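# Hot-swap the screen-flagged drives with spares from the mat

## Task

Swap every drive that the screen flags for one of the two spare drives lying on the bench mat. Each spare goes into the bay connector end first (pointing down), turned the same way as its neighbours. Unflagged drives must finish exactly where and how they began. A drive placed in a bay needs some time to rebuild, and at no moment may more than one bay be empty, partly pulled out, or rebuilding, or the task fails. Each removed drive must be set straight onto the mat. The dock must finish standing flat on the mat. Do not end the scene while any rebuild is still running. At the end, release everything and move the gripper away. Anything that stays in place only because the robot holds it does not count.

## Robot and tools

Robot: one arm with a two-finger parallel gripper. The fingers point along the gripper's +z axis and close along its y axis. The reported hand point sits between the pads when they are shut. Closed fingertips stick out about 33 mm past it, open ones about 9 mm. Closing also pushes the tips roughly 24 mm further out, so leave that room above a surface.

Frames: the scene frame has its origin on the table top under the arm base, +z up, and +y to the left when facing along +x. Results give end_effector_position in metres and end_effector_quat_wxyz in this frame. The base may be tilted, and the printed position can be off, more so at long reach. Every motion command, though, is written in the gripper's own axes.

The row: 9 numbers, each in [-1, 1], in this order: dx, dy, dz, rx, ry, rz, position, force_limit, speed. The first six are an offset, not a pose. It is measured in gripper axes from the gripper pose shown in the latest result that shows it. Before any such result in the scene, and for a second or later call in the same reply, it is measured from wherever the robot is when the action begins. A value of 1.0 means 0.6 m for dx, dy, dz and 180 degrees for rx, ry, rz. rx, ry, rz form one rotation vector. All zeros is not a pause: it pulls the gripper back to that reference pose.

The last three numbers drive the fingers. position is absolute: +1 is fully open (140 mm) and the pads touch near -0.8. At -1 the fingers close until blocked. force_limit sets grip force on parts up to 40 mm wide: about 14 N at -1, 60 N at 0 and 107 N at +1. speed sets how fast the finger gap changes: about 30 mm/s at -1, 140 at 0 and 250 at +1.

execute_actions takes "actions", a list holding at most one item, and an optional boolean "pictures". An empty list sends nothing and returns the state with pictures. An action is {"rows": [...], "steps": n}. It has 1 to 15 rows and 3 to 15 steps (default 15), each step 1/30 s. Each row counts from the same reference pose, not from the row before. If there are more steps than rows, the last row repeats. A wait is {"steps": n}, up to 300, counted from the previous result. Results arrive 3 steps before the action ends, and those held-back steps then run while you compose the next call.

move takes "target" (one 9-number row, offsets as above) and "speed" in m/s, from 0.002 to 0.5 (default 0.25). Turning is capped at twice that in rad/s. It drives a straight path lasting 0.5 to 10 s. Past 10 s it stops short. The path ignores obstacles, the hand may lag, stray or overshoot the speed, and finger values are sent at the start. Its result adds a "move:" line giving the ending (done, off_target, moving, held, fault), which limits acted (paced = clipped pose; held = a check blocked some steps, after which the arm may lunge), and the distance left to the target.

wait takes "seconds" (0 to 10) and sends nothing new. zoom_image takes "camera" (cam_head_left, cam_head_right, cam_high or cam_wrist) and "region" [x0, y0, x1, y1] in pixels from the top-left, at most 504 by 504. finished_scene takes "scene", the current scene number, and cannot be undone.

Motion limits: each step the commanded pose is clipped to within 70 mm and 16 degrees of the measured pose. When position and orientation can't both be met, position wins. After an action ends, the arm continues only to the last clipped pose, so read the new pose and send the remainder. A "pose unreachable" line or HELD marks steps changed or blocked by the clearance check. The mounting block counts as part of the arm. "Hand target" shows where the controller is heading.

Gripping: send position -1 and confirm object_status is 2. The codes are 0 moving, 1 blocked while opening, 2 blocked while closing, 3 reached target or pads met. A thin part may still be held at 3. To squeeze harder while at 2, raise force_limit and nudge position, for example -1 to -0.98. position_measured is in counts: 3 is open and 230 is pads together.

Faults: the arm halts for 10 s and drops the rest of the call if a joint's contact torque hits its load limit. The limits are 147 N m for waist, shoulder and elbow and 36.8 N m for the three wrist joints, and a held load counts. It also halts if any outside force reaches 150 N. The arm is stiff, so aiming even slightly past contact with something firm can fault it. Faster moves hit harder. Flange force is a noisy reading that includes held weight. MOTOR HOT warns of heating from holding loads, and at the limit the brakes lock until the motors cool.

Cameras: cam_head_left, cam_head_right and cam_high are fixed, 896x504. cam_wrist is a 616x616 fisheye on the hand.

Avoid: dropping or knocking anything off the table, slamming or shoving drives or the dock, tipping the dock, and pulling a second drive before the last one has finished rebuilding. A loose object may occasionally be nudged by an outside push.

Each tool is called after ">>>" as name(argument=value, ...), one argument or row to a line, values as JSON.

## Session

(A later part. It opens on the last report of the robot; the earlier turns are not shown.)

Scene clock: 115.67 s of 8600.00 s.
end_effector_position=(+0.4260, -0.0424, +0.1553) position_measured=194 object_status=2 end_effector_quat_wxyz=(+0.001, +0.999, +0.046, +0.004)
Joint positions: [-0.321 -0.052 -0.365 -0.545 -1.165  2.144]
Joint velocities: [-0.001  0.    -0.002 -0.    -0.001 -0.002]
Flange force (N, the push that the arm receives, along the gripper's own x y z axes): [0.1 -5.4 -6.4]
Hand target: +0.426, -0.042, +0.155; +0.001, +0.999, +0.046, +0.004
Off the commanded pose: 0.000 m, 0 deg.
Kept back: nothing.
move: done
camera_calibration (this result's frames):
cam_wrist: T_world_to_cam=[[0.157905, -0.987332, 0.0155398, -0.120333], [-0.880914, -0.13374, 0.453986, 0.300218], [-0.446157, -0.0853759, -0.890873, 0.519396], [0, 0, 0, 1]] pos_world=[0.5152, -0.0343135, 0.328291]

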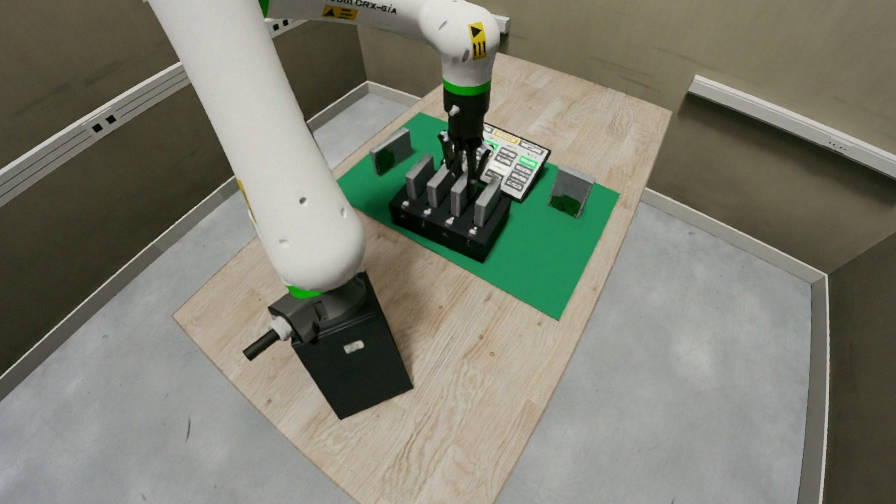

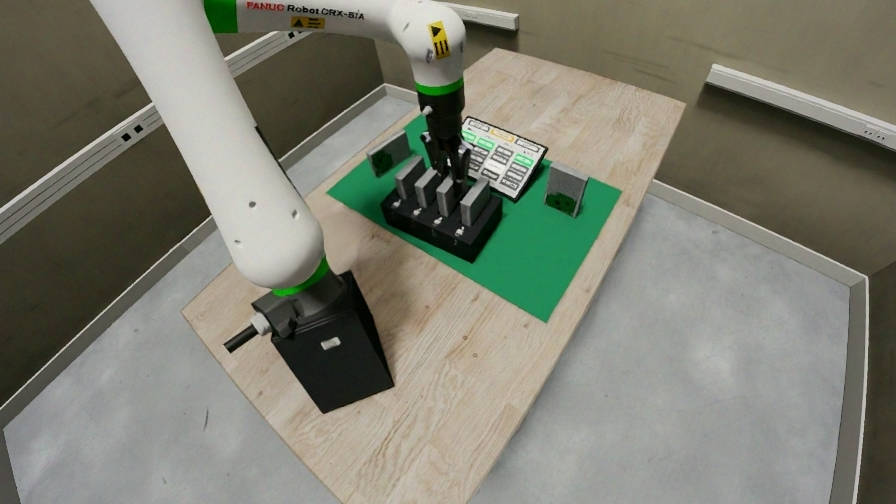

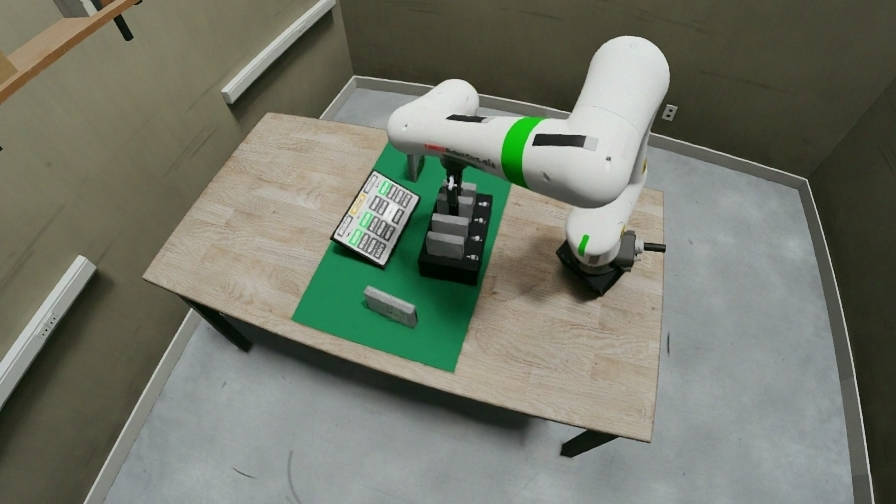

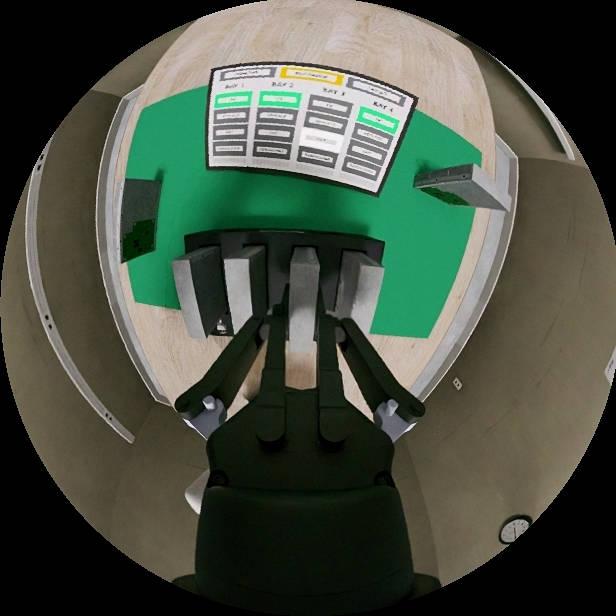

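>>> move(
  target=[0,0,-0.26,0,0,0,-1,0,-0.5],
  speed=0.15,
)

>>> move(
  target=[0,0.31,0,0,0,0,-1,0,-0.5],
)

>>> move(
  target=[0,0,0.28,0,0,0,-1,0,-0.5],
)

>>> move(
  target=[0,0,0.017,0,0,0,-1,0,-0.5],
  speed=0.015,
)

Scene clock: 117.30 s of 8600.00 s.
end_effector_position=(+0.4255, -0.0420, +0.3113) position_measured=194 object_status=2 end_effector_quat_wxyz=(+0.001, +0.999, +0.046, +0.004)
Joint positions: [-0.519 -0.133 -0.118 -0.515 -1.546  2.149]
Joint velocities: [-0.     0.001  0.001 -0.001  0.001 -0.001]
Flange force (N, the push that the arm receives, along the gripper's own x y z axes): [-1.8 -4.0 5.3]
Hand target: +0.426, -0.042, +0.311; +0.001, +0.999, +0.046, +0.004
Off the commanded pose: 0.001 m, 0 deg.
Kept back: nothing.
move: done
camera_calibration (this result's frames):
cam_wrist: T_world_to_cam=[[0.158547, -0.987223, 0.015914, -0.122745], [-0.880745, -0.134125, 0.454202, 0.228854], [-0.446264, -0.0860283, -0.890757, 0.658119], [0, 0, 0, 1]] pos_world=[0.514717, -0.0338648, 0.484232]

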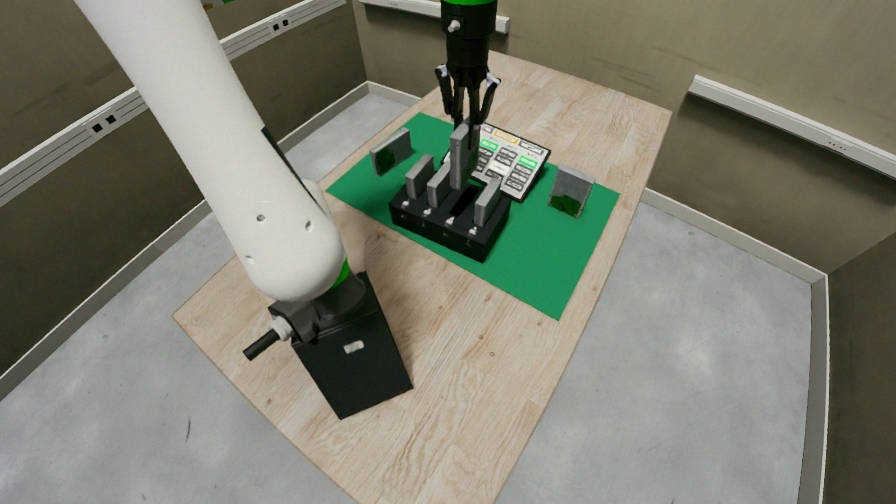

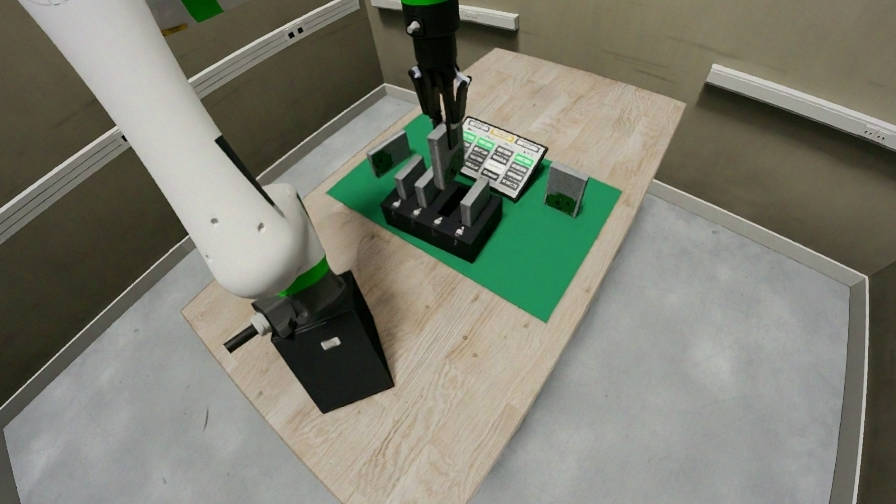

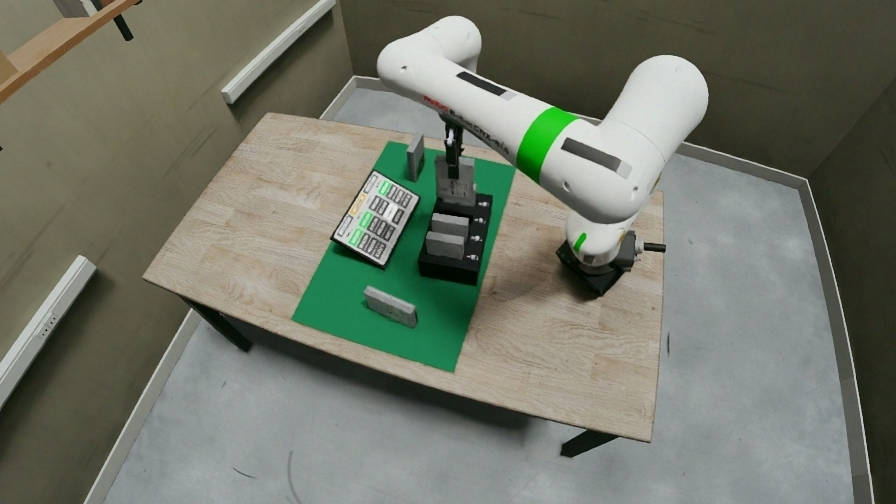

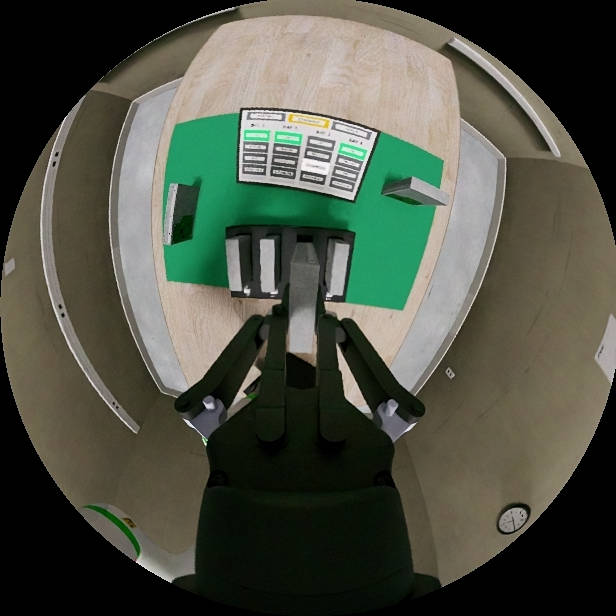

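Scene clock: 118.47 s of 8600.00 s.
end_effector_position=(+0.4428, -0.2276, +0.3119) position_measured=194 object_status=2 end_effector_quat_wxyz=(+0.002, +0.999, +0.046, +0.003)
Joint positions: [-0.787  0.273  0.141 -0.505 -1.549  2.454]
Joint velocities: [-0.001  0.     0.003 -0.003  0.    -0.001]
Flange force (N, the push that the arm receives, along the gripper's own x y z axes): [-1.9 -1.2 8.0]
Hand target: +0.443, -0.228, +0.312; +0.002, +0.999, +0.046, +0.003
Off the commanded pose: 0.000 m, 0 deg.
Kept back: nothing.
move: done
camera_calibration (this result's frames):
cam_wrist: T_world_to_cam=[[0.158586, -0.987189, 0.0175606, -0.309241], [-0.880443, -0.133344, 0.455015, 0.218726], [-0.446845, -0.0876202, -0.89031, 0.650159], [0, 0, 0, 1]] pos_world=[0.532137, -0.219147, 0.48475]

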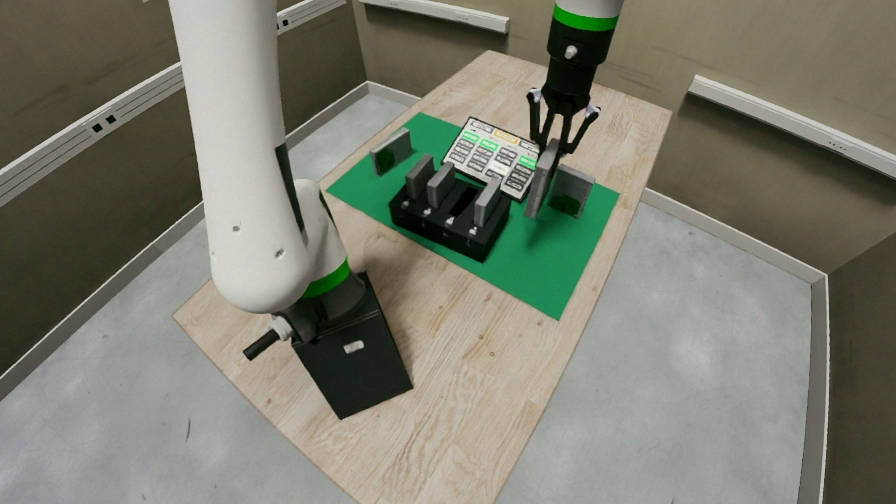

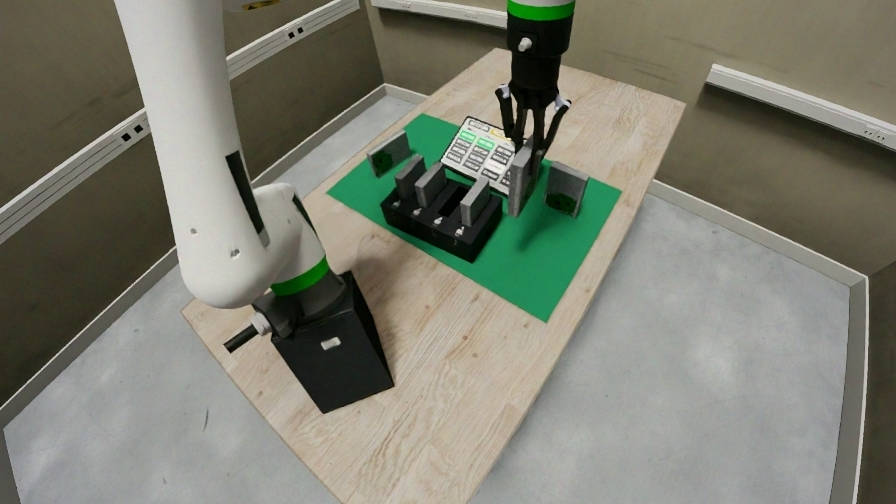

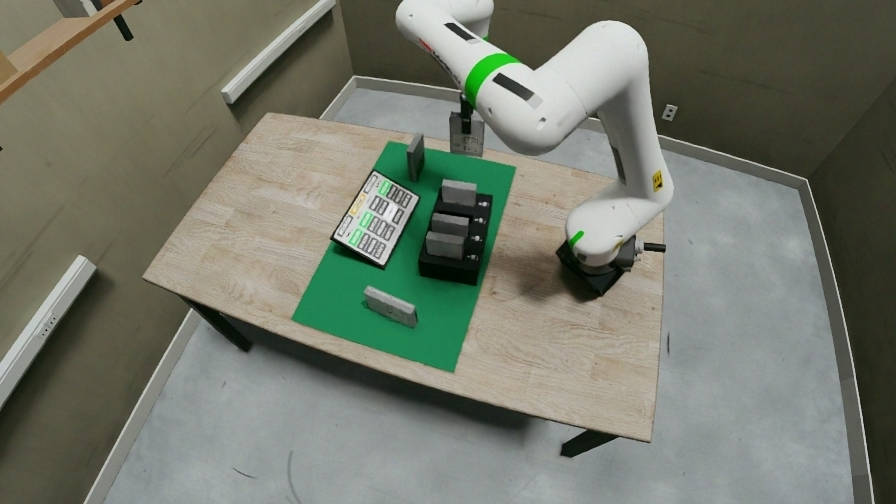

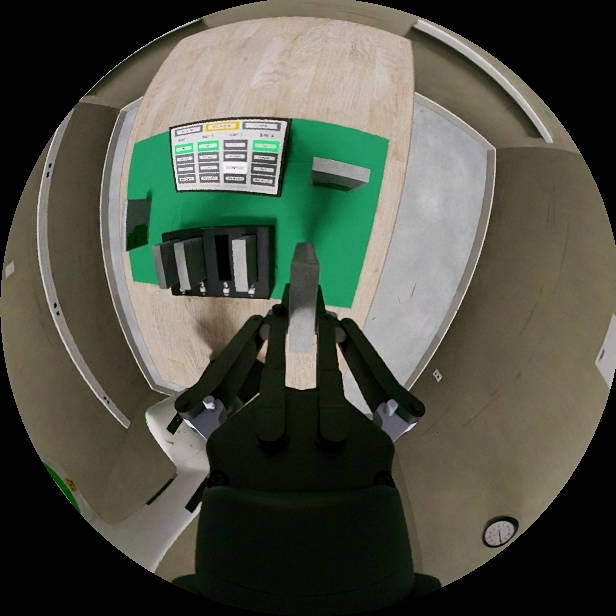

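Scene clock: 119.57 s of 8600.00 s.
end_effector_position=(+0.4432, -0.2281, +0.1439) position_measured=194 object_status=2 end_effector_quat_wxyz=(+0.002, +0.999, +0.046, +0.003)
Joint positions: [-0.634  0.366 -0.095 -0.559 -1.191  2.495]
Joint velocities: [-0.    -0.001  0.    -0.     0.001  0.   ]
Flange force (N, the push that the arm receives, along the gripper's own x y z axes): [-2.6 -7.1 6.7]
Hand target: +0.443, -0.228, +0.144; +0.002, +0.999, +0.046, +0.003
Off the commanded pose: 0.001 m, 0 deg.
Kept back: nothing.
move: done
camera_calibration (this result's frames):
cam_wrist: T_world_to_cam=[[0.158023, -0.987281, 0.0174803, -0.306613], [-0.880559, -0.132887, 0.454926, 0.295642], [-0.446817, -0.0872814, -0.890358, 0.500825], [0, 0, 0, 1]] pos_world=[0.532559, -0.219714, 0.316777]

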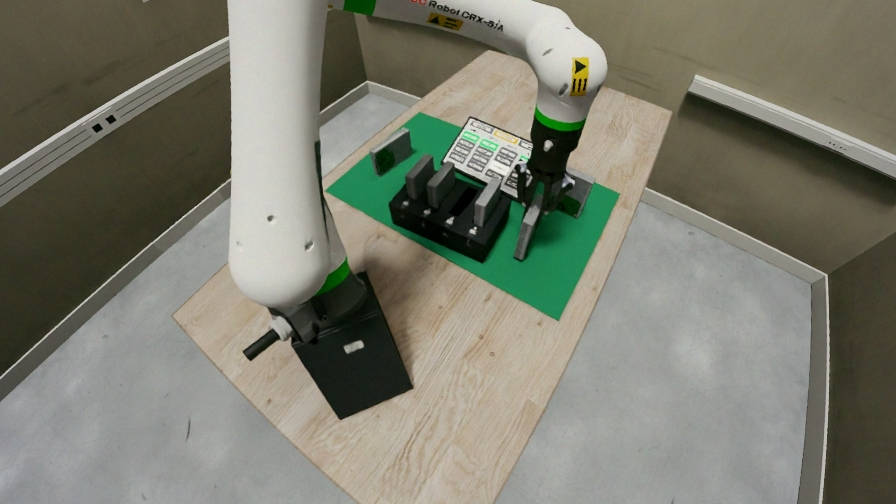

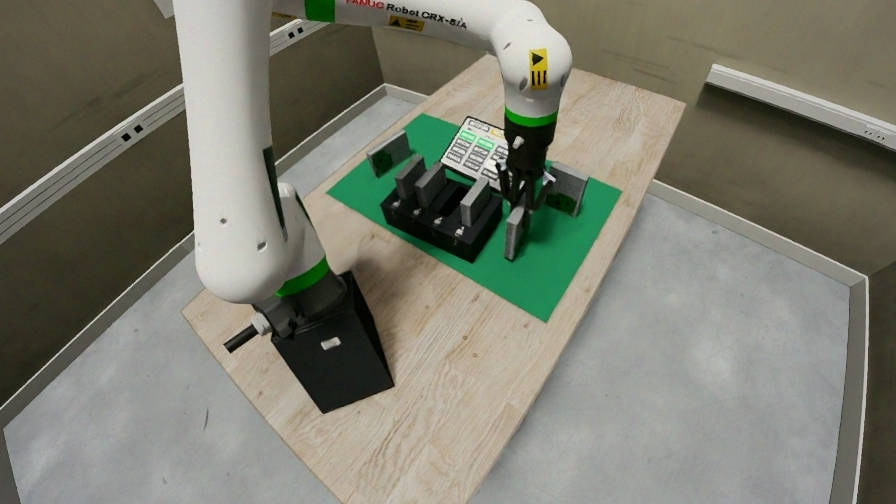

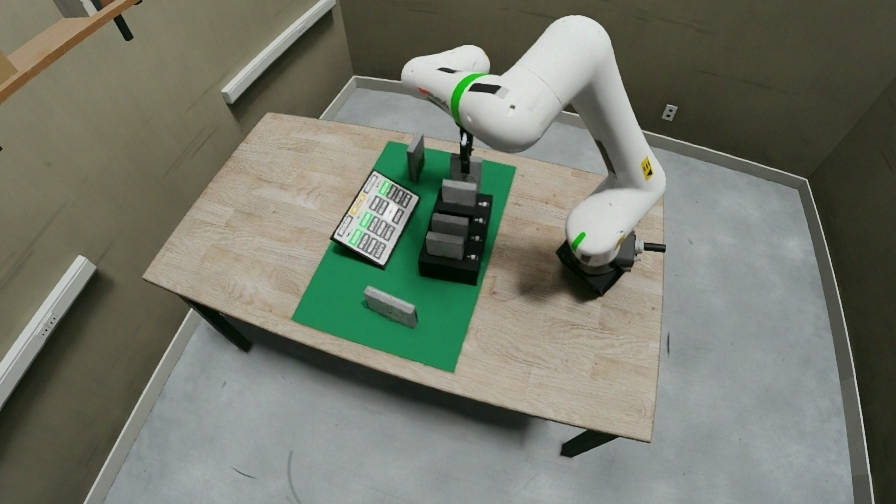

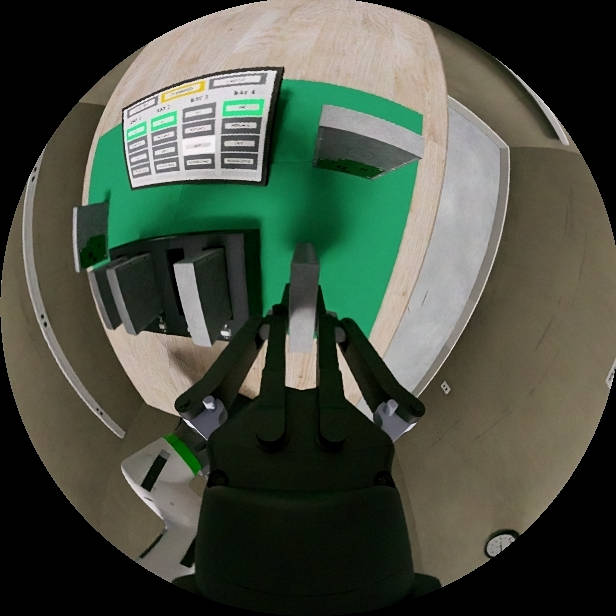

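Scene clock: 120.47 s of 8600.00 s.
end_effector_position=(+0.4433, -0.2282, +0.1337) position_measured=194 object_status=2 end_effector_quat_wxyz=(+0.002, +0.999, +0.046, +0.003)
Joint positions: [-0.625  0.377 -0.104 -0.564 -1.17   2.498]
Joint velocities: [-0.001  0.     0.002 -0.     0.    -0.002]
Flange force (N, the push that the arm receives, along the gripper's own x y z axes): [0.3 -4.8 5.5]
Hand target: +0.443, -0.228, +0.134; +0.002, +0.999, +0.046, +0.003
Off the commanded pose: 0.000 m, 0 deg.
Kept back: nothing.
move: done
camera_calibration (this result's frames):
cam_wrist: T_world_to_cam=[[0.157997, -0.987285, 0.0174906, -0.306463], [-0.880566, -0.13286, 0.45492, 0.300312], [-0.446812, -0.0872778, -0.89036, 0.491762], [0, 0, 0, 1]] pos_world=[0.53259, -0.219746, 0.306587]

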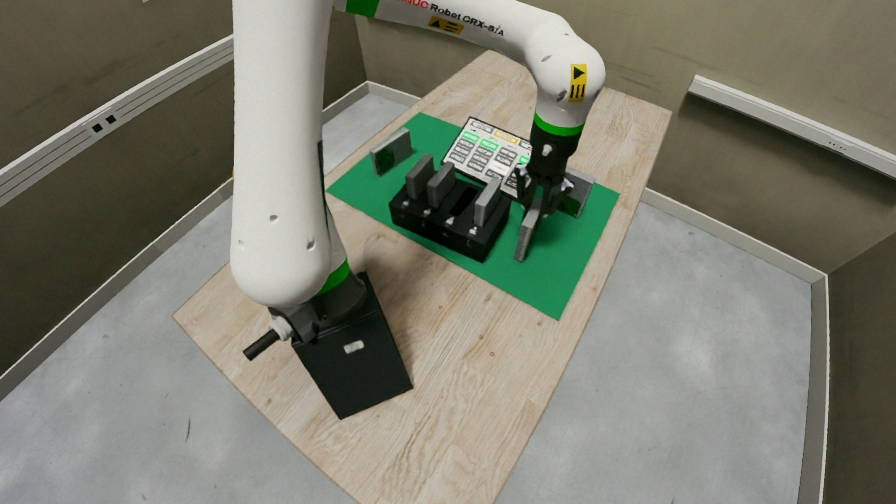

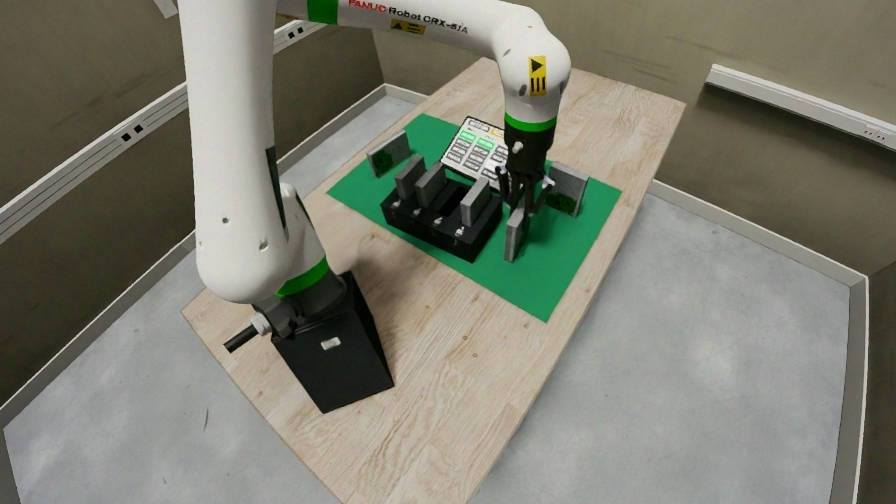

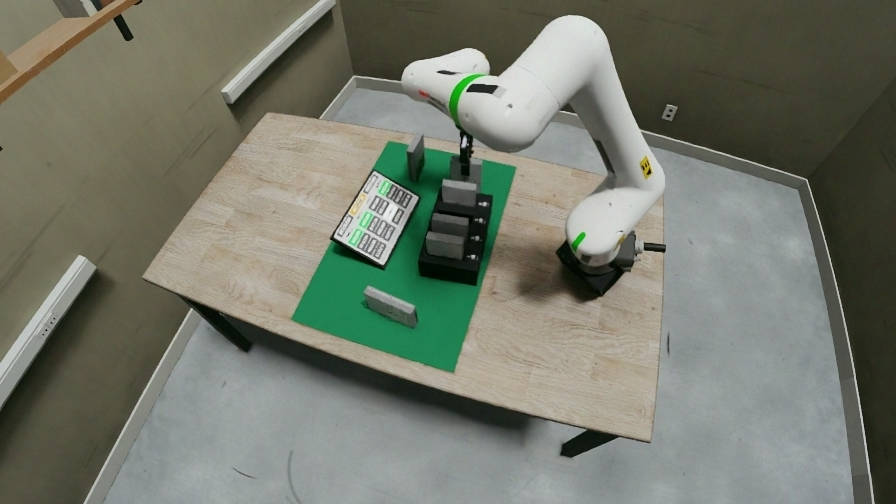

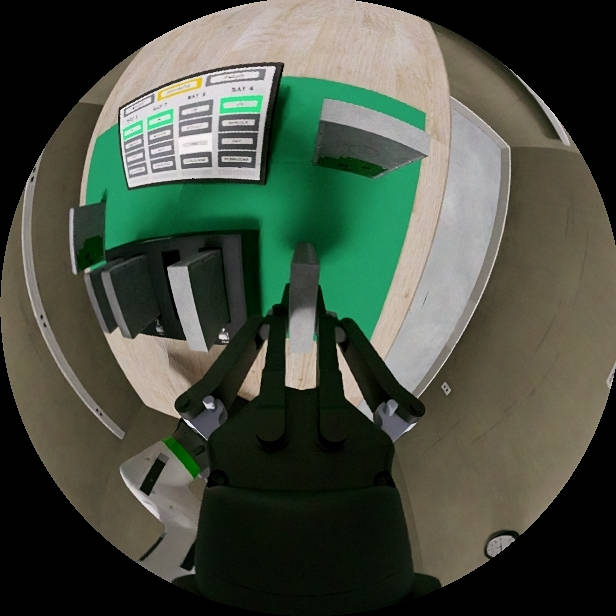

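>>> move(
  target=[0,0,0.002,0,0,0,-1,0,-0.5],
  speed=0.01,
)

>>> move(
  target=[0,0,0,0,0,0,-0.2,0,-0.5],
)

>>> move(
  target=[0,0,-0.14,0,0,0,-0.2,0,-0.5],
)

>>> move(
  target=[0.2,-0.84,0,0,0,0.072,0.2,0,-0.5],
  speed=0.3,
)

Scene clock: 121.40 s of 8600.00 s.
end_effector_position=(+0.4433, -0.2282, +0.1325) position_measured=194 object_status=2 end_effector_quat_wxyz=(+0.002, +0.999, +0.046, +0.003)
Joint positions: [-0.624  0.378 -0.105 -0.565 -1.168  2.499]
Joint velocities: [ 0.    -0.    -0.001 -0.    -0.    -0.   ]
Flange force (N, the push that the arm receives, along the gripper's own x y z axes): [-4.2 -2.7 4.6]
Hand target: +0.443, -0.228, +0.133; +0.002, +0.999, +0.046, +0.003
Off the commanded pose: 0.000 m, 0 deg.
Kept back: nothing.
move: done
camera_calibration (this result's frames):
cam_wrist: T_world_to_cam=[[0.157994, -0.987285, 0.0174924, -0.306445], [-0.880567, -0.132856, 0.45492, 0.300862], [-0.446811, -0.087278, -0.890361, 0.490696], [0, 0, 0, 1]] pos_world=[0.532594, -0.21975, 0.305389]

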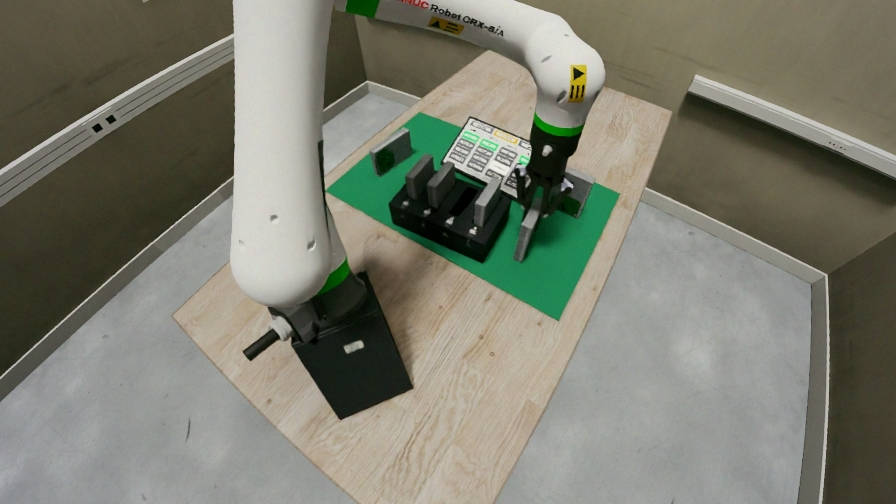

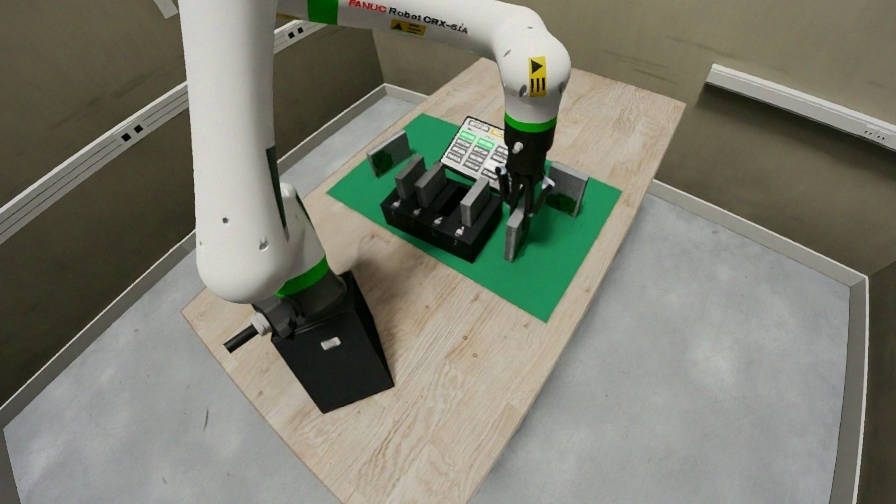

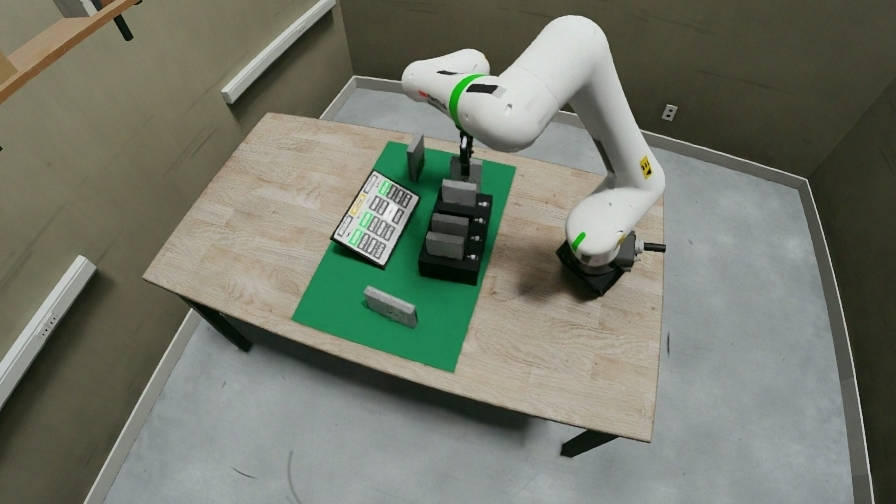

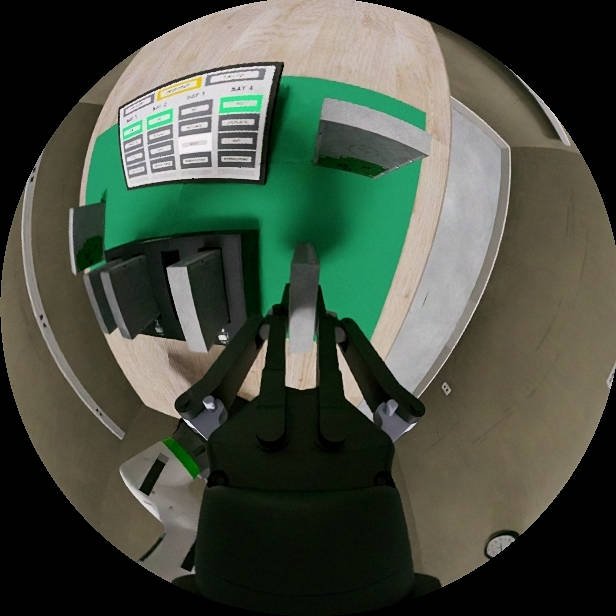

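Scene clock: 121.93 s of 8600.00 s.
end_effector_position=(+0.4433, -0.2282, +0.1325) position_measured=154 object_status=3 end_effector_quat_wxyz=(+0.002, +0.999, +0.046, +0.003)
Joint positions: [-0.624  0.378 -0.105 -0.565 -1.168  2.499]
Joint velocities: [ 0.     0.001 -0.001  0.    -0.     0.002]
Flange force (N, the push that the arm receives, along the gripper's own x y z axes): [-2.4 -6.6 -2.3]
Hand target: +0.443, -0.228, +0.133; +0.002, +0.999, +0.046, +0.003
Off the commanded pose: 0.000 m, 0 deg.
Kept back: nothing.
move: done
camera_calibration (this result's frames):
cam_wrist: T_world_to_cam=[[0.157992, -0.987285, 0.017501, -0.306449], [-0.880571, -0.132851, 0.454912, 0.300869], [-0.446803, -0.0872834, -0.890364, 0.49069], [0, 0, 0, 1]] pos_world=[0.532595, -0.219752, 0.305387]

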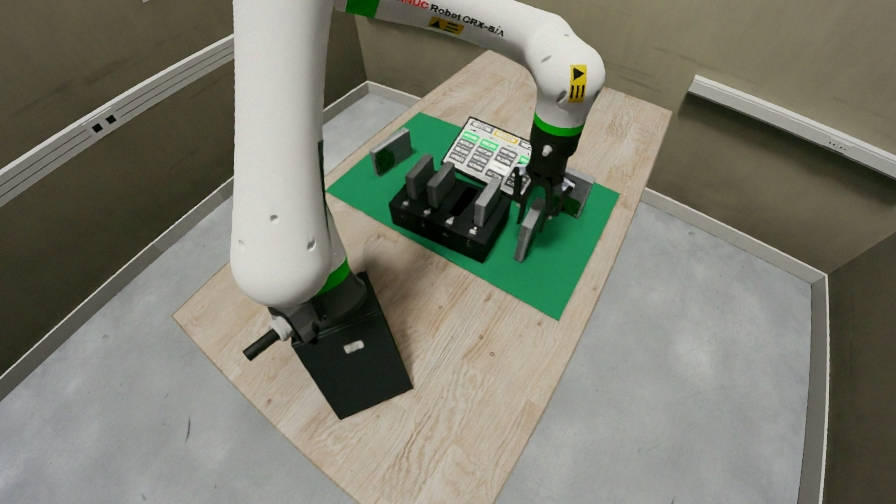

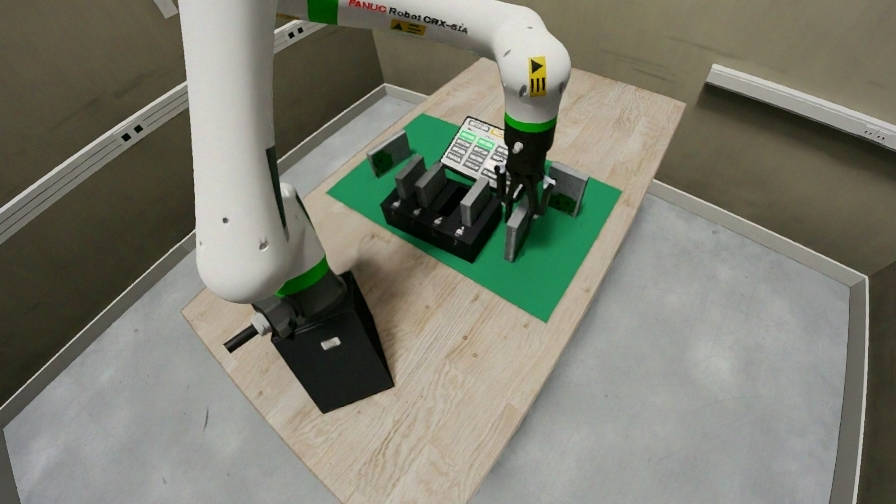

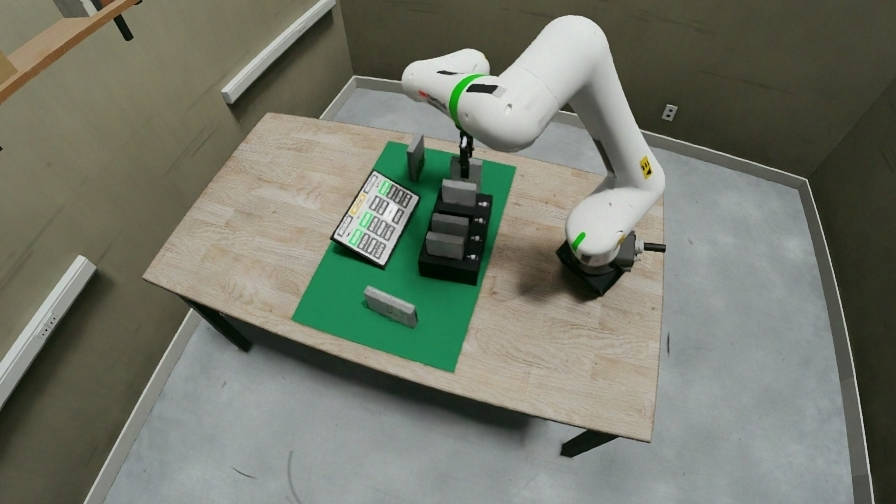

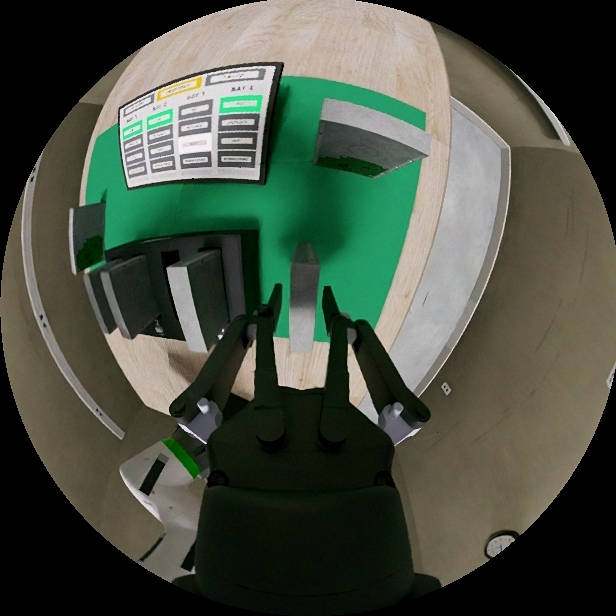

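Scene clock: 122.70 s of 8600.00 s.
end_effector_position=(+0.4430, -0.2279, +0.2165) position_measured=154 object_status=3 end_effector_quat_wxyz=(+0.002, +0.999, +0.046, +0.003)
Joint positions: [-0.701  0.307 -0.014 -0.527 -1.342  2.474]
Joint velocities: [-0.001  0.001 -0.001  0.    -0.001  0.001]
Flange force (N, the push that the arm receives, along the gripper's own x y z axes): [4.0 -0.6 1.5]
Hand target: +0.443, -0.228, +0.216; +0.002, +0.999, +0.046, +0.003
Off the commanded pose: 0.000 m, 0 deg.
Kept back: nothing.
move: done
camera_calibration (this result's frames):
cam_wrist: T_world_to_cam=[[0.158276, -0.987239, 0.0175211, -0.30774], [-0.880522, -0.133092, 0.454938, 0.262406], [-0.4468, -0.0874332, -0.890351, 0.565353], [0, 0, 0, 1]] pos_world=[0.532362, -0.219458, 0.389376]

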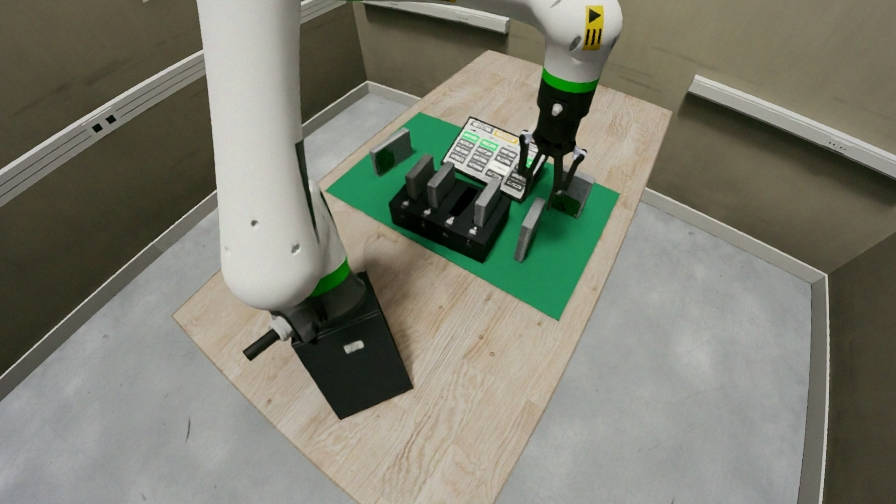

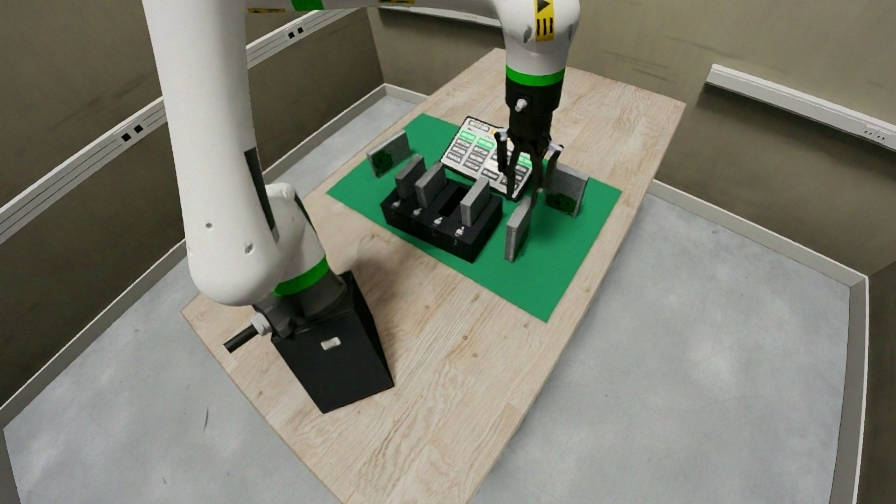

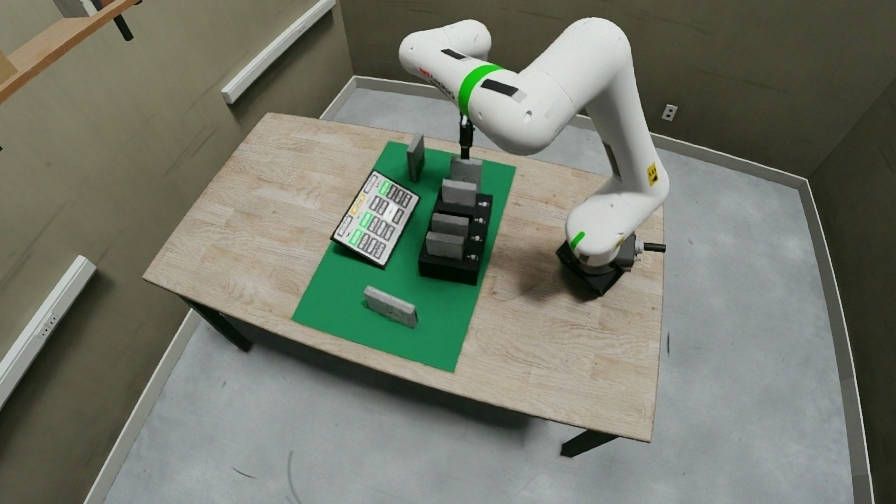

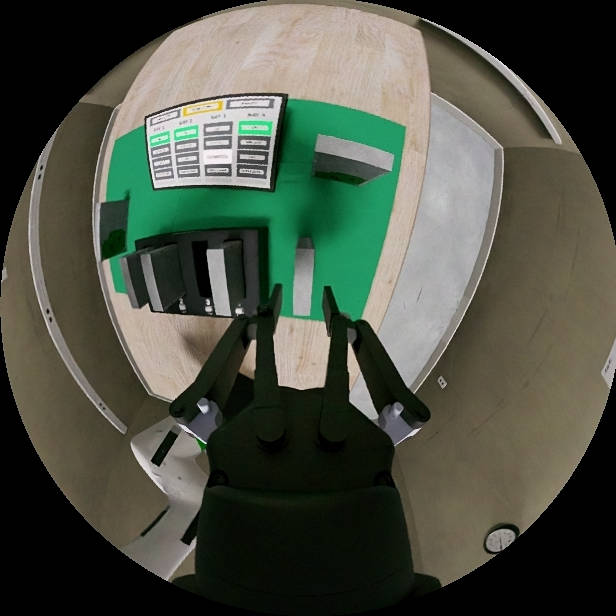

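Scene clock: 124.90 s of 8600.00 s.
end_effector_position=(+0.5150, +0.2865, +0.2159) position_measured=104 object_status=3 end_effector_quat_wxyz=(-0.001, +0.998, -0.067, +0.003)
Joint positions: [ 0.452 -0.186 -0.051 -0.268 -1.257  0.974]
Joint velocities: [ 0.     0.     0.001  0.001  0.    -0.001]
Flange force (N, the push that the arm receives, along the gripper's own x y z axes): [-9.8 -1.4 -0.6]
Hand target: +0.515, +0.287, +0.216; -0.001, +0.998, -0.067, +0.003
Off the commanded pose: 0.002 m, 0 deg.
Kept back: nothing.
move: done
camera_calibration (this result's frames):
cam_wrist: T_world_to_cam=[[-0.0679122, -0.997647, 0.00936463, 0.309965], [-0.888083, 0.0647258, 0.455103, 0.341723], [-0.454639, 0.0225905, -0.890389, 0.614471], [0, 0, 0, 1]] pos_world=[0.603891, 0.273236, 0.388697]

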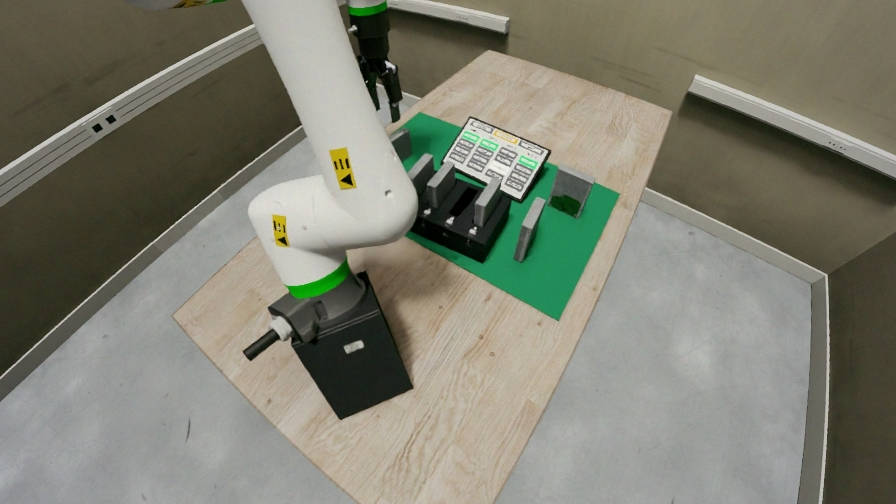

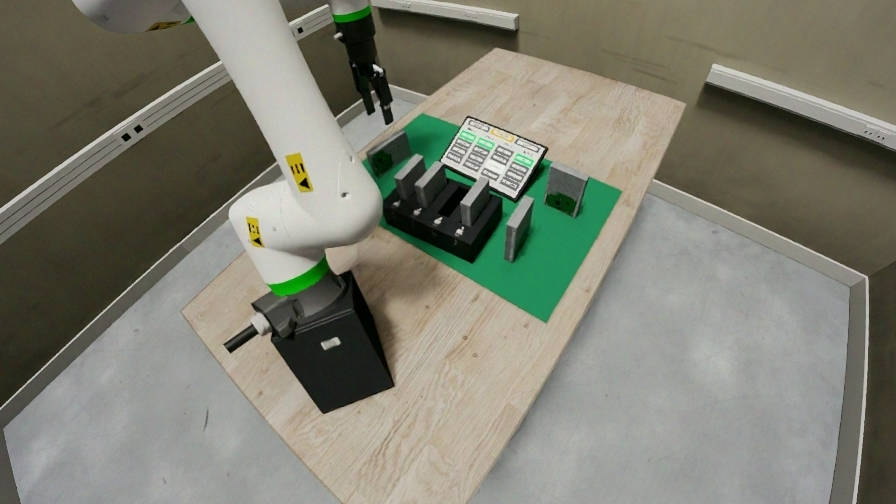

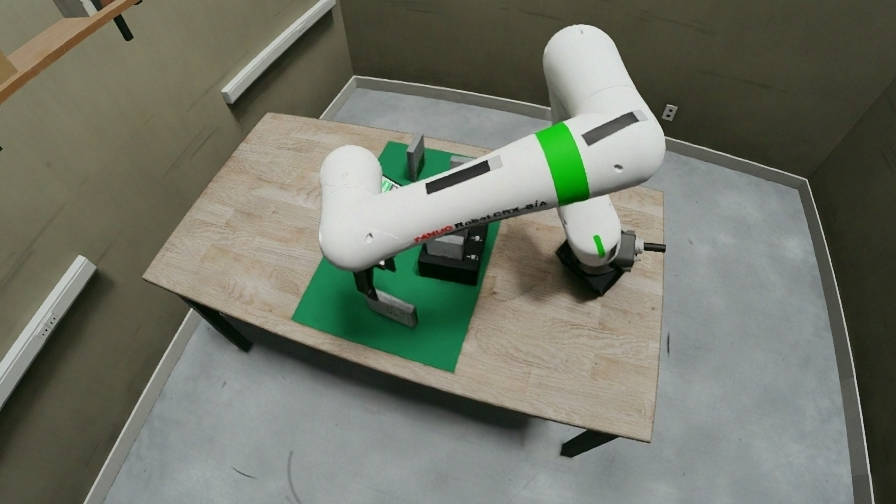

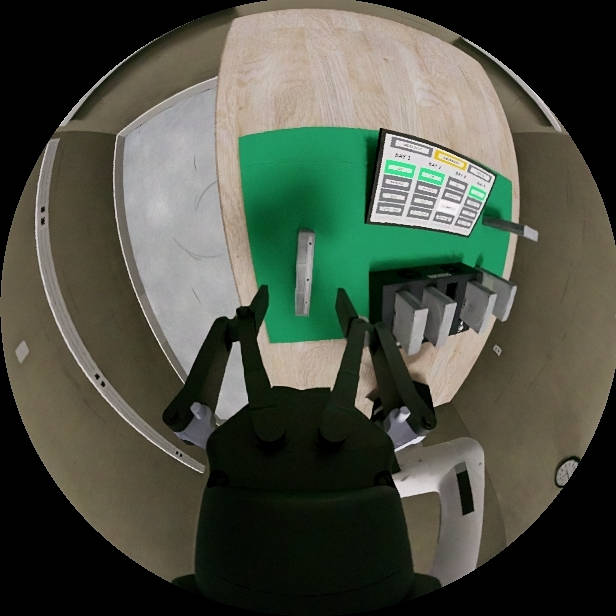

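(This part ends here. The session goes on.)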